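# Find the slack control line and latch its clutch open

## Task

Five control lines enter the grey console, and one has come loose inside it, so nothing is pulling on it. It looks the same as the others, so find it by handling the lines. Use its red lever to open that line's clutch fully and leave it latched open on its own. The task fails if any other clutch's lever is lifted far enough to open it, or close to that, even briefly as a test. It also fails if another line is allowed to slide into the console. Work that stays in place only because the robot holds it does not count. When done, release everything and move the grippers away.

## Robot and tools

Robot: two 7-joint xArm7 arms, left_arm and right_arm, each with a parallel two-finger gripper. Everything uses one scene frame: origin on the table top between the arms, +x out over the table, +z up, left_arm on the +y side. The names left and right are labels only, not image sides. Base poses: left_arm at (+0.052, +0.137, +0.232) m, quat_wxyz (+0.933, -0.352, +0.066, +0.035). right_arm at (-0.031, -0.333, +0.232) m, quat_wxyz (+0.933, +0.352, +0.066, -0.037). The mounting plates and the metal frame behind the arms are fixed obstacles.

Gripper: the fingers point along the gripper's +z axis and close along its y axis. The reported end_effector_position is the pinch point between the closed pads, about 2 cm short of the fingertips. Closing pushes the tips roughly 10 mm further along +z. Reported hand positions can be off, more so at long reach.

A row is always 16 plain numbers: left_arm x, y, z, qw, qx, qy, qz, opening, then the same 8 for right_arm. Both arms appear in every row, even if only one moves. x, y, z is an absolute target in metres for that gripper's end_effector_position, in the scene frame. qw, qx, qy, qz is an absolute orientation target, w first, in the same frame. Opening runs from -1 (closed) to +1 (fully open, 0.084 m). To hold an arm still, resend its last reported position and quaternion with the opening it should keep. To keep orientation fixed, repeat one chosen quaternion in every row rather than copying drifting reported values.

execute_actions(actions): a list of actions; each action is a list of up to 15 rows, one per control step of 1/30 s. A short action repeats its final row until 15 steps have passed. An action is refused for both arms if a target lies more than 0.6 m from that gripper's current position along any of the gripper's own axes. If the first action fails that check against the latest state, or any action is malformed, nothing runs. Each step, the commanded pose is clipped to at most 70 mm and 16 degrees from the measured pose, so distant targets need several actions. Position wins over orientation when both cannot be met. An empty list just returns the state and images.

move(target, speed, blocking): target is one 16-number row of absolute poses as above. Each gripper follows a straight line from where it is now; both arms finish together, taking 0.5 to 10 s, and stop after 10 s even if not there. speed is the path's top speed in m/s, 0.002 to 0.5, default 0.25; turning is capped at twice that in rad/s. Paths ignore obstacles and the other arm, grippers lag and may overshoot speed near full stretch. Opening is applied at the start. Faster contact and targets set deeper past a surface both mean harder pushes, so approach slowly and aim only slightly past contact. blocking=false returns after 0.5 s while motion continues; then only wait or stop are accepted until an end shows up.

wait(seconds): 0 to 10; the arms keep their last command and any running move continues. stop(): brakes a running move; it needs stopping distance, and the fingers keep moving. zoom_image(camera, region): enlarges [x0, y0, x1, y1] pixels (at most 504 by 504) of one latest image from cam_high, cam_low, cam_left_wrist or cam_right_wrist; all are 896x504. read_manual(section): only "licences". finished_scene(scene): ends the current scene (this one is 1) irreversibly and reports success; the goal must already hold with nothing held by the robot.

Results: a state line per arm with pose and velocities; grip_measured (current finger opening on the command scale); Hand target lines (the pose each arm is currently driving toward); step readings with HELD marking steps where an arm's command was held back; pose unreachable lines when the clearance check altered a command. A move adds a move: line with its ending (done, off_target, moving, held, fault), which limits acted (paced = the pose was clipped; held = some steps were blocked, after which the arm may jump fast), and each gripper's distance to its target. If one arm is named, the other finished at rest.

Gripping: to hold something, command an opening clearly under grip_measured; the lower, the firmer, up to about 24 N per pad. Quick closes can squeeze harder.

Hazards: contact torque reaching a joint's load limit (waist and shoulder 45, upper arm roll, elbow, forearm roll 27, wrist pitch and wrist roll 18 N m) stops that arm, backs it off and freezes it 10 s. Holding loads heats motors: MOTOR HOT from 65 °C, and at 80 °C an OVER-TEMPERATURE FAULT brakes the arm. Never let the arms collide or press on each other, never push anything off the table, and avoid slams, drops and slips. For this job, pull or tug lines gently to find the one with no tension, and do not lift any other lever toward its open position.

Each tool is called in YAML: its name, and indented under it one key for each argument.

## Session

execute_actions:
  actions: []

Scene clock: 0.00 s.
left_arm: end_effector_position=(+0.5986, -0.1300, +0.2829) grip_measured=+1.00 end_effector_quat_wxyz=(+0.017, +0.974, -0.003, +0.227) end_effector_velocity=(-0.001, -0.000, -0.000) end_effector_angular_velocity=(-0.000, +0.001, -0.001) | right_arm: end_effector_position=(+0.2397, -0.3402, +0.2622) grip_measured=+1.00 end_effector_quat_wxyz=(+0.487, +0.818, +0.212, +0.219) end_effector_velocity=(+0.000, +0.000, +0.000) end_effector_angular_velocity=(+0.000, -0.001, +0.001)
Joint positions: left_arm=[-0.934  1.045  0.227  1.569  1.018  0.823 -1.388  0.084] | right_arm=[ 0.49   1.001  0.556  0.702 -1.281  2.185  1.716  0.084]
Joint velocities: left_arm=[ 0.    -0.    -0.001 -0.    -0.001  0.     0.001  0.   ] | right_arm=[ 0.001  0.    -0.     0.    -0.     0.     0.    -0.   ]
Motor temperatures (°C, as the motors report them): left_arm=[33 37 34 44 35 37 36] | right_arm=[38 36 35 38 33 34 35]
Hand target (left_arm): +0.599, -0.130, +0.283; +0.017, +0.974, -0.003, +0.227
Hand target (right_arm): +0.240, -0.340, +0.262; +0.487, +0.818, +0.212, +0.219
camera_calibration (this result's frames):
cam_left_wrist: T_world_to_cam=[[-0.0155083, -0.997916, 0.0626308, -0.108106], [-0.88595, -0.0153235, -0.463528, 0.730194], [0.463522, -0.0626763, -0.883866, 0.0900659], [0, 0, 0, 1]] pos_world=[0.603491, -0.0910465, 0.424843]
cam_right_wrist: T_world_to_cam=[[0.125132, -0.428444, 0.894862, -0.38063], [-0.820835, -0.551337, -0.149189, 0.111374], [0.557289, -0.715866, -0.420672, -0.134373], [0, 0, 0, 1]] pos_world=[0.213933, -0.197867, 0.3007]

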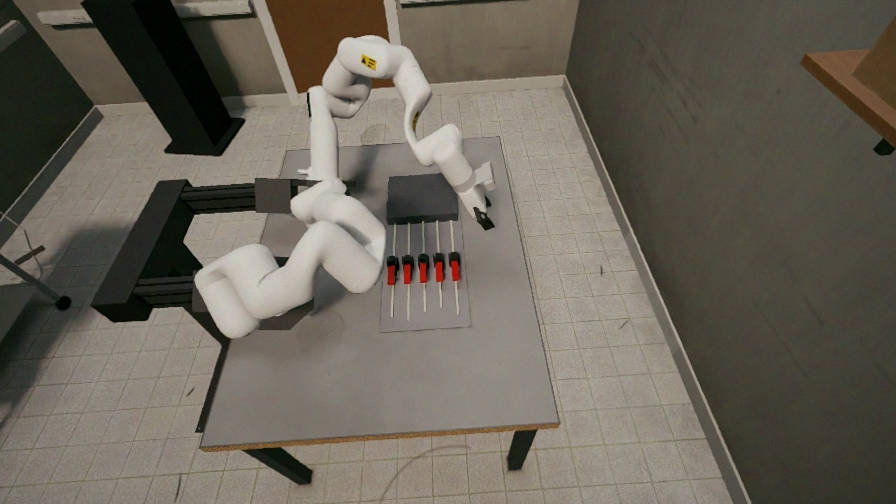

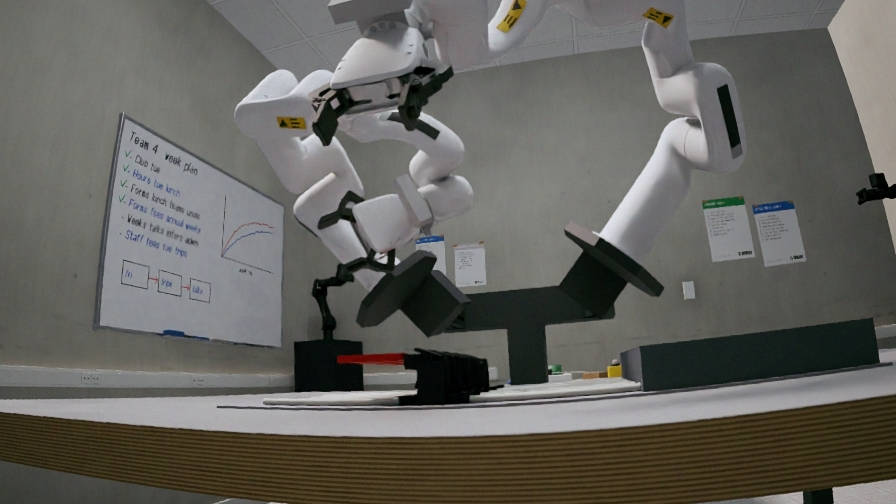

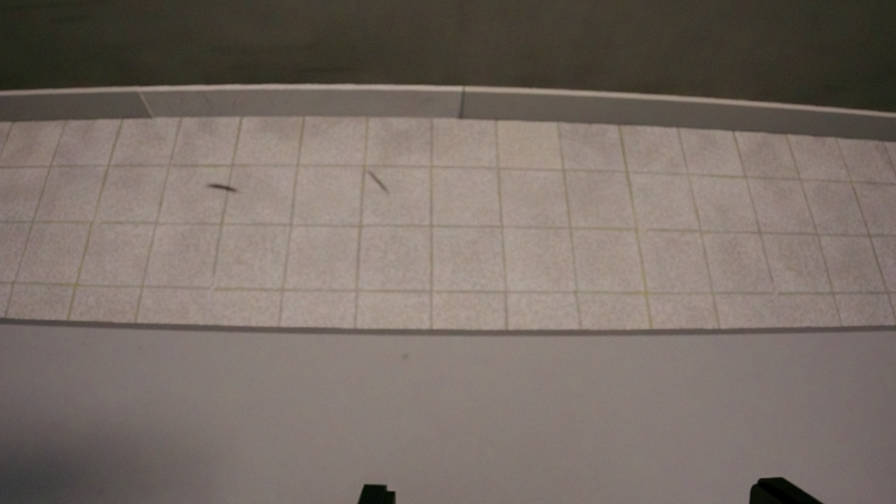

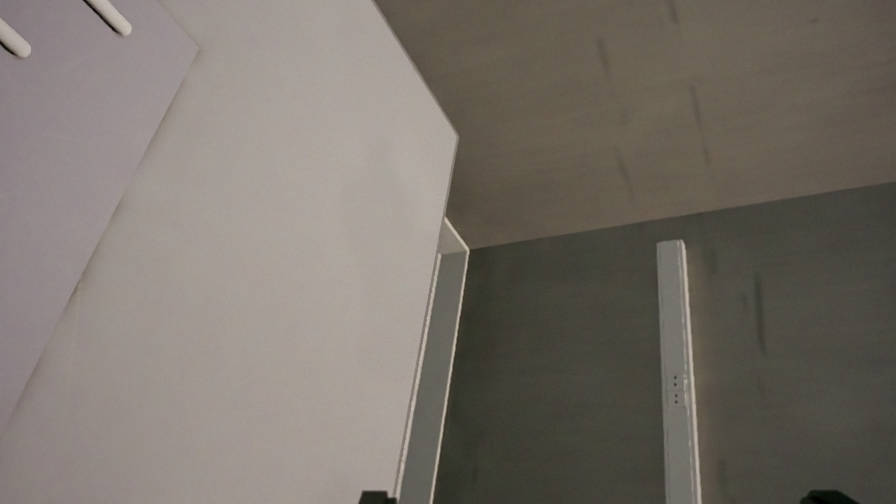

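Same layout. Clear left first.

move:
  target: [0.55,0.25,0.35,0.017,0.974,-0.003,0.227,1,0.27,-0.33,0.22,0,0.707,0.707,0,-0.4]

move:
  target: [0.55,0.25,0.35,0.017,0.974,-0.003,0.227,1,0.27,-0.265,0.05,0,0.707,0.707,0,-0.4]

Scene clock: 5.27 s.
left_arm: end_effector_position=(+0.5501, +0.2504, +0.3502) grip_measured=+1.00 end_effector_quat_wxyz=(+0.016, +0.974, -0.003, +0.227) end_effector_velocity=(+0.000, +0.003, +0.000) end_effector_angular_velocity=(-0.002, +0.001, +0.003) | right_arm: end_effector_position=(+0.2688, -0.3292, +0.2192) grip_measured=-0.42 end_effector_quat_wxyz=(-0.003, +0.707, +0.707, +0.001) end_effector_velocity=(+0.001, -0.000, -0.000) end_effector_angular_velocity=(+0.001, +0.005, +0.002)
Joint positions: left_arm=[-0.844 -0.151  0.471  0.721  1.269  0.865 -0.999  0.084] | right_arm=[-0.59   0.322  1.085  0.499 -1.182  1.104 -0.156  0.026]
Joint velocities: left_arm=[ 0.002 -0.006  0.003  0.    -0.001  0.001  0.005 -0.   ] | right_arm=[-0.002  0.002 -0.001  0.004  0.004  0.001 -0.008 -0.   ]
Motor temperatures (°C, as the motors report them): left_arm=[33 37 35 44 35 37 36] | right_arm=[38 36 36 38 33 34 35]
Hand target (left_arm): +0.550, +0.251, +0.350; +0.016, +0.974, -0.003, +0.227
Hand target (right_arm): +0.269, -0.329, +0.219; -0.003, +0.707, +0.707, +0.001
Off the commanded pose (left_arm): 0.000 m, 0 deg.
Off the commanded pose (right_arm): 0.002 m, 0 deg.
move: done
camera_calibration (this result's frames):
cam_left_wrist: T_world_to_cam=[[-0.0162355, -0.997983, 0.0613631, 0.267391], [-0.885356, -0.0141697, -0.464699, 0.724017], [0.464631, -0.0618728, -0.88334, 0.194864], [0, 0, 0, 1]] pos_world=[0.554813, 0.289167, 0.492173]
cam_right_wrist: T_world_to_cam=[[0.999965, -0.00162158, 0.00818151, -0.241317], [-0.00167172, -0.99998, 0.00612463, -0.267072], [0.00817141, -0.00613809, -0.999948, 0.347363], [0, 0, 0, 1]] pos_world=[0.238024, -0.265326, 0.350955]

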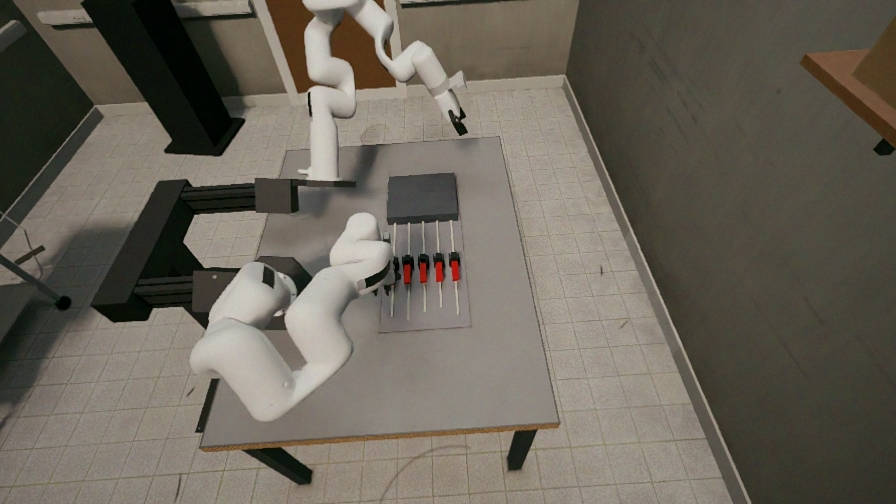

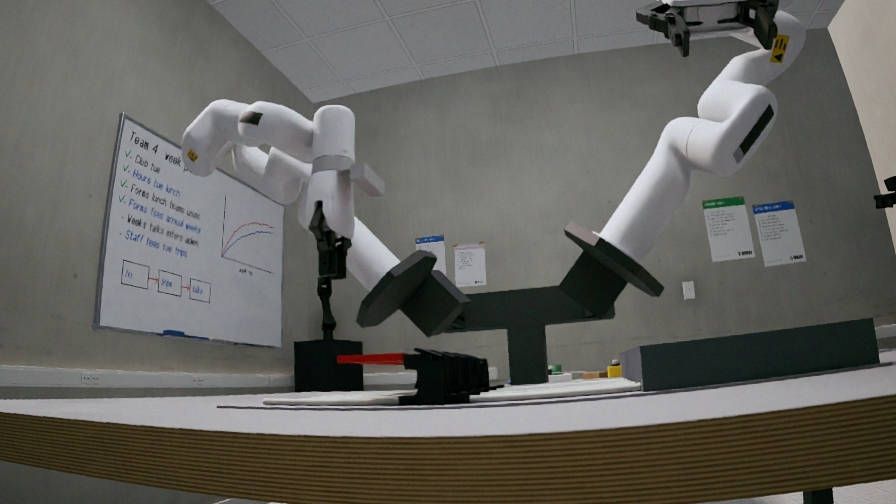

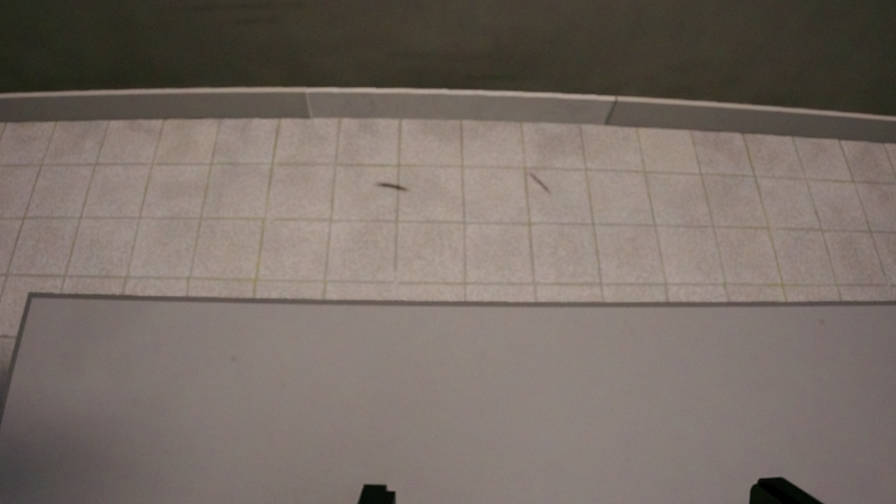

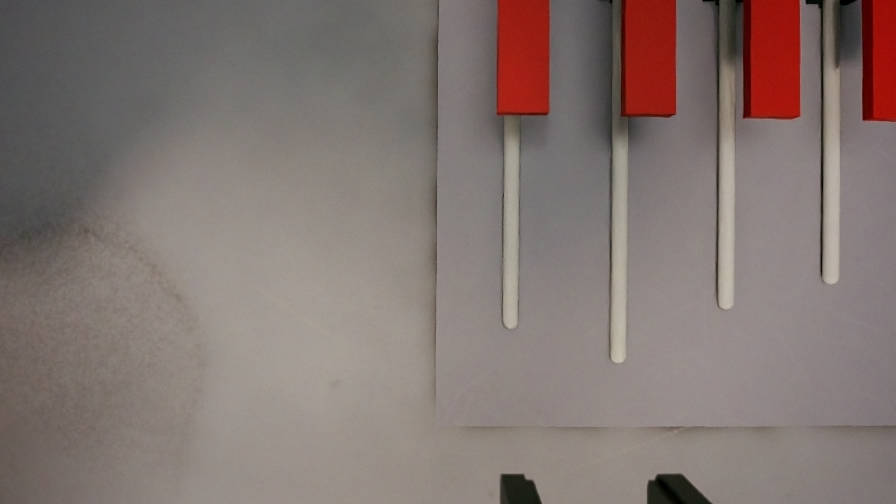

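Scene clock: 6.57 s.
left_arm: end_effector_position=(+0.5500, +0.2500, +0.3500) grip_measured=+1.00 end_effector_quat_wxyz=(+0.017, +0.974, -0.003, +0.227) end_effector_velocity=(-0.000, +0.001, -0.001) end_effector_angular_velocity=(-0.000, +0.002, +0.002) | right_arm: end_effector_position=(+0.2694, -0.2653, +0.0501) grip_measured=-0.42 end_effector_quat_wxyz=(+0.001, +0.706, +0.708, -0.000) end_effector_velocity=(-0.000, +0.001, -0.003) end_effector_angular_velocity=(-0.001, +0.000, +0.001)
Joint positions: left_arm=[-0.844 -0.15   0.471  0.721  1.268  0.863 -0.998  0.084] | right_arm=[-0.399  0.957  0.571  0.753 -1.812  1.207  0.143  0.026]
Joint velocities: left_arm=[ 0.001  0.     0.002 -0.    -0.001  0.    -0.    -0.   ] | right_arm=[ 0.001  0.007 -0.005  0.005 -0.005  0.001  0.001  0.   ]
Motor temperatures (°C, as the motors report them): left_arm=[33 37 35 44 35 37 36] | right_arm=[38 36 36 38 33 34 35]
Hand target (left_arm): +0.550, +0.250, +0.350; +0.017, +0.974, -0.003, +0.227
Hand target (right_arm): +0.269, -0.265, +0.050; +0.001, +0.706, +0.708, -0.000
Off the commanded pose (left_arm): 0.000 m, 0 deg.
Off the commanded pose (right_arm): 0.001 m, 0 deg.
move: done
camera_calibration (this result's frames):
cam_left_wrist: T_world_to_cam=[[-0.0162455, -0.997872, 0.0631538, 0.266356], [-0.885671, -0.0149515, -0.464072, 0.72398], [0.464028, -0.0634726, -0.883543, 0.195545], [0, 0, 0, 1]] pos_world=[0.554797, 0.289025, 0.49193]
cam_right_wrist: T_world_to_cam=[[0.999914, -0.000565976, 0.0130792, -0.24037], [-0.000747806, -0.999903, 0.0139015, -0.202708], [0.0130701, -0.0139101, -0.999818, 0.1753], [0, 0, 0, 1]] pos_world=[0.237907, -0.200386, 0.18123]

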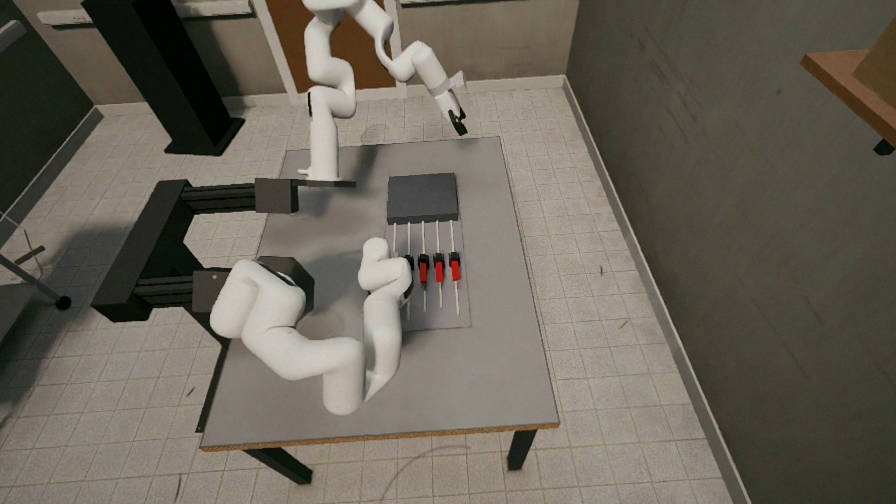

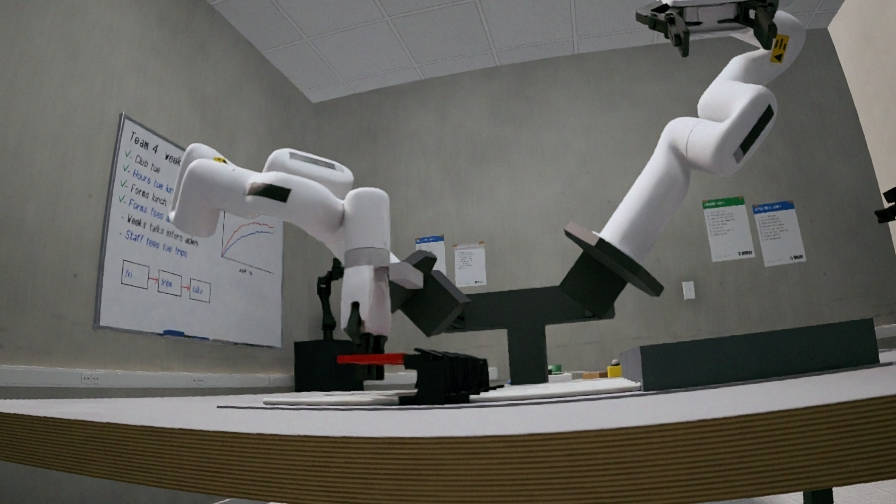

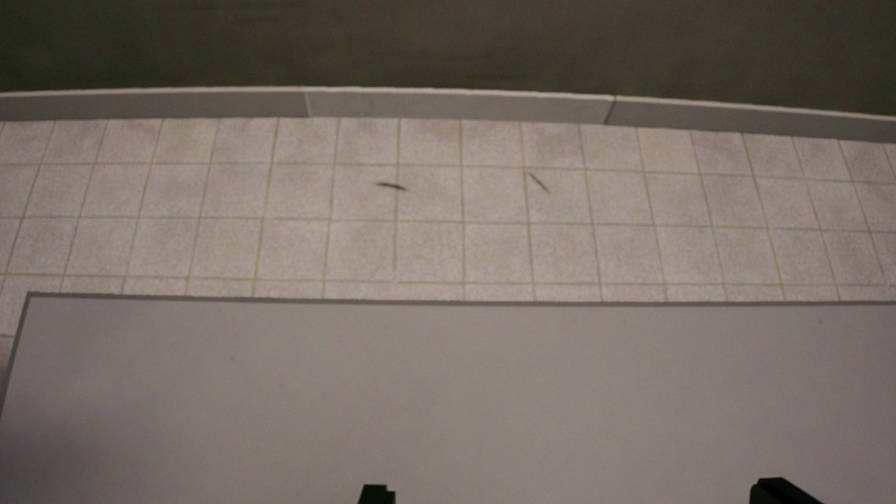

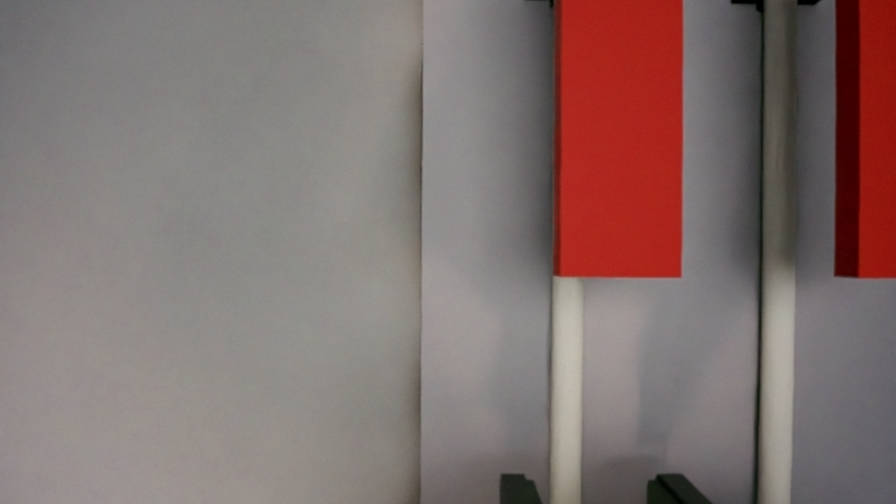

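execute_actions:
  actions:
    - [[0.55,0.25,0.35,0.017,0.974,-0.003,0.227,1,0.269,-0.265,0.03,0,0.707,0.707,0,-0.4]]
    - [[0.55,0.25,0.35,0.017,0.974,-0.003,0.227,1,0.269,-0.265,0.022,0,0.707,0.707,0,-0.4]]
    - [[0.55,0.25,0.35,0.017,0.974,-0.003,0.227,1,0.269,-0.265,0.022,0,0.707,0.707,0,-1]]
    - [[0.55,0.25,0.35,0.017,0.974,-0.003,0.227,1,0.269,-0.275,0.022,0,0.707,0.707,0,-1]]
    - [[0.55,0.25,0.35,0.017,0.974,-0.003,0.227,1,0.269,-0.287,0.022,0,0.707,0.707,0,-1]]

Scene clock: 10.50 s.
left_arm: end_effector_position=(+0.5500, +0.2500, +0.3500) grip_measured=+1.00 end_effector_quat_wxyz=(+0.017, +0.974, -0.003, +0.227) end_effector_velocity=(-0.000, -0.000, -0.000) end_effector_angular_velocity=(-0.002, +0.002, +0.001) | right_arm: end_effector_position=(+0.2690, -0.2863, +0.0223) grip_measured=-0.84 end_effector_quat_wxyz=(-0.001, +0.707, +0.707, +0.001) end_effector_velocity=(-0.001, -0.000, -0.000) end_effector_angular_velocity=(+0.001, +0.003, -0.001)
Joint positions: left_arm=[-0.844 -0.15   0.471  0.721  1.268  0.863 -0.998  0.084] | right_arm=[-0.452  0.948  0.511  0.754 -1.891  1.157  0.124  0.007]
Joint velocities: left_arm=[-0.    -0.     0.001 -0.    -0.002 -0.001 -0.     0.   ] | right_arm=[ 0.001 -0.002 -0.004 -0.001  0.002 -0.005  0.001  0.   ]
Motor temperatures (°C, as the motors report them): left_arm=[33 37 35 45 35 37 36] | right_arm=[38 36 36 38 33 34 35]
Hand target (left_arm): +0.550, +0.250, +0.350; +0.017, +0.974, -0.003, +0.227
Hand target (right_arm): +0.269, -0.287, +0.022; -0.000, +0.707, +0.707, +0.000
Off the commanded pose (left_arm): 0.000 m, 0 deg.
Off the commanded pose (right_arm): 0.001 m, 0 deg.
Step readings (end_effector_position; steps 1 to 15: 1st action; 16 to 30: 2nd action; 31 to 45: 3rd action; 46 to 60: 4th action; 61 to 75: 5th action):
0: left_arm (+0.5500, +0.2500, +0.3500) | right_arm (+0.2692, -0.2652, +0.0498)
1: left_arm (+0.5500, +0.2500, +0.3500) | right_arm (+0.2692, -0.2652, +0.0498)
2: left_arm (+0.5500, +0.2500, +0.3500) | right_arm (+0.2694, -0.2650, +0.0489)
4: left_arm (+0.5500, +0.2500, +0.3500) | right_arm (+0.2695, -0.2646, +0.0407)
8: left_arm (+0.5500, +0.2500, +0.3500) | right_arm (+0.2680, -0.2660, +0.0308)
15: left_arm (+0.5500, +0.2500, +0.3500) | right_arm (+0.2690, -0.2649, +0.0303)
16: left_arm (+0.5500, +0.2500, +0.3500) | right_arm (+0.2690, -0.2649, +0.0302)
17: left_arm (+0.5500, +0.2500, +0.3500) | right_arm (+0.2691, -0.2648, +0.0295)
19: left_arm (+0.5500, +0.2500, +0.3500) | right_arm (+0.2691, -0.2648, +0.0256)
23: left_arm (+0.5500, +0.2500, +0.3500) | right_arm (+0.2688, -0.2651, +0.0228)
30: left_arm (+0.5500, +0.2500, +0.3500) | right_arm (+0.2689, -0.2649, +0.0225)
31: left_arm (+0.5500, +0.2500, +0.3500) | right_arm (+0.2689, -0.2649, +0.0225)
32: left_arm (+0.5500, +0.2500, +0.3500) | right_arm (+0.2692, -0.2644, +0.0227)
34: left_arm (+0.5500, +0.2500, +0.3500) | right_arm (+0.2693, -0.2640, +0.0226)
38: left_arm (+0.5500, +0.2500, +0.3500) | right_arm (+0.2693, -0.2641, +0.0225)
45: left_arm (+0.5500, +0.2500, +0.3500) | right_arm (+0.2692, -0.2642, +0.0224)
46: left_arm (+0.5500, +0.2500, +0.3500) | right_arm (+0.2692, -0.2643, +0.0224)
47: left_arm (+0.5500, +0.2500, +0.3500) | right_arm (+0.2690, -0.2648, +0.0225)
49: left_arm (+0.5500, +0.2500, +0.3500) | right_arm (+0.2674, -0.2662, +0.0239)
53: left_arm (+0.5500, +0.2500, +0.3500) | right_arm (+0.2679, -0.2726, +0.0224)
60: left_arm (+0.5500, +0.2500, +0.3500) | right_arm (+0.2685, -0.2741, +0.0224)
61: left_arm (+0.5500, +0.2500, +0.3500) | right_arm (+0.2686, -0.2742, +0.0224)
62: left_arm (+0.5500, +0.2500, +0.3500) | right_arm (+0.2685, -0.2749, +0.0225)
64: left_arm (+0.5500, +0.2500, +0.3500) | right_arm (+0.2686, -0.2810, +0.0222)
68: left_arm (+0.5500, +0.2500, +0.3500) | right_arm (+0.2691, -0.2857, +0.0222)
75: end_effector_position above
camera_calibration (this result's frames):
cam_left_wrist: T_world_to_cam=[[-0.0162474, -0.997871, 0.0631569, 0.266355], [-0.88567, -0.0149515, -0.464075, 0.723979], [0.464031, -0.0634761, -0.883542, 0.195544], [0, 0, 0, 1]] pos_world=[0.554795, 0.289025, 0.49193]
cam_right_wrist: T_world_to_cam=[[0.999933, -0.00240288, 0.0113099, -0.240158], [-0.00251221, -0.99995, 0.00966285, -0.222744], [0.0112861, -0.00969062, -0.999889, 0.148832], [0, 0, 0, 1]] pos_world=[0.237903, -0.221867, 0.153684]

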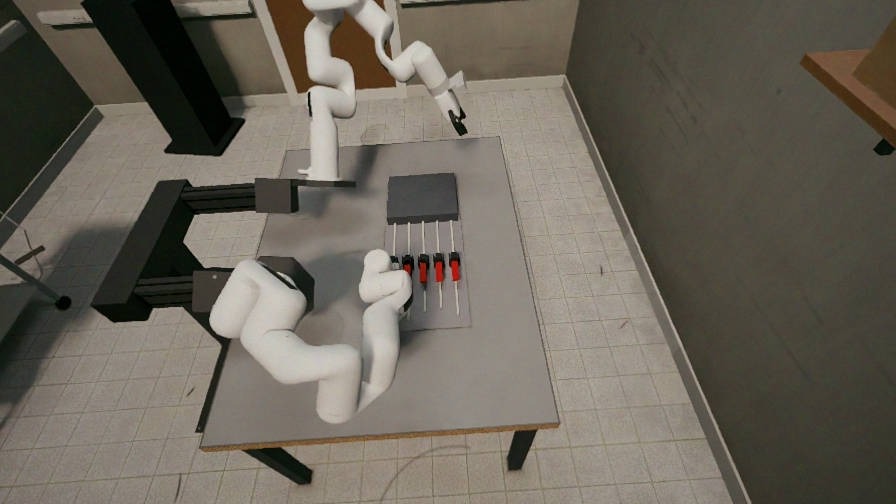

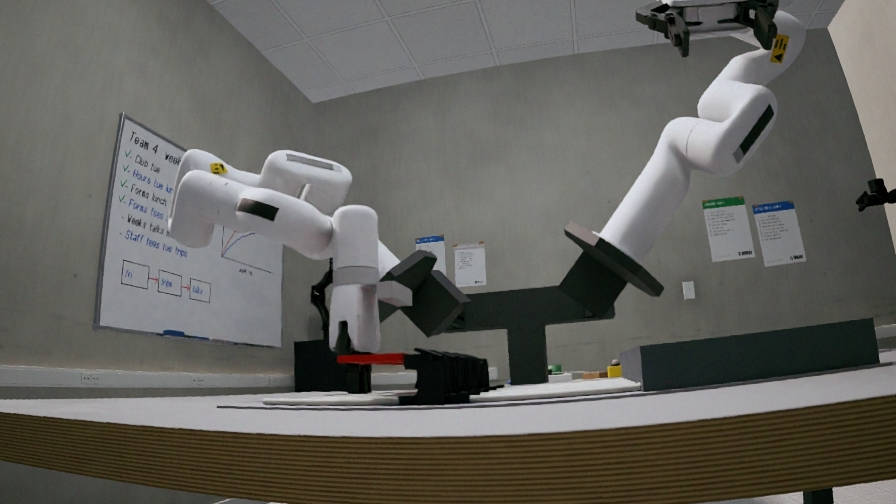

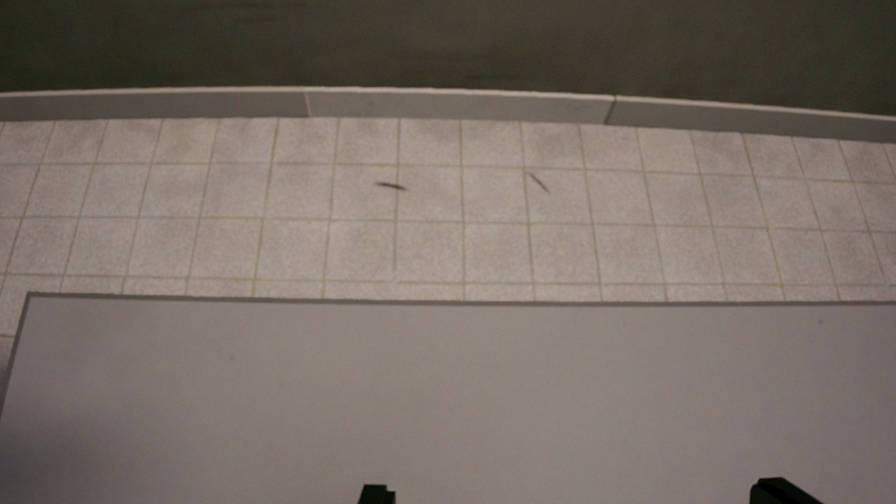

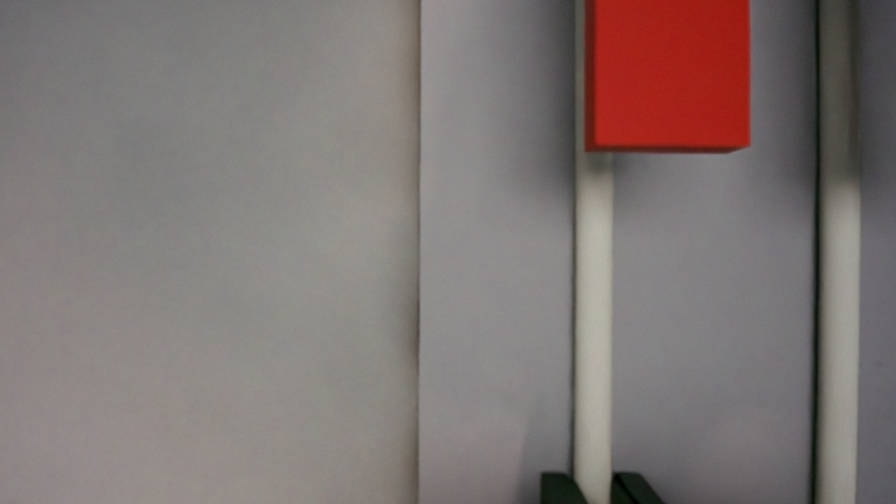

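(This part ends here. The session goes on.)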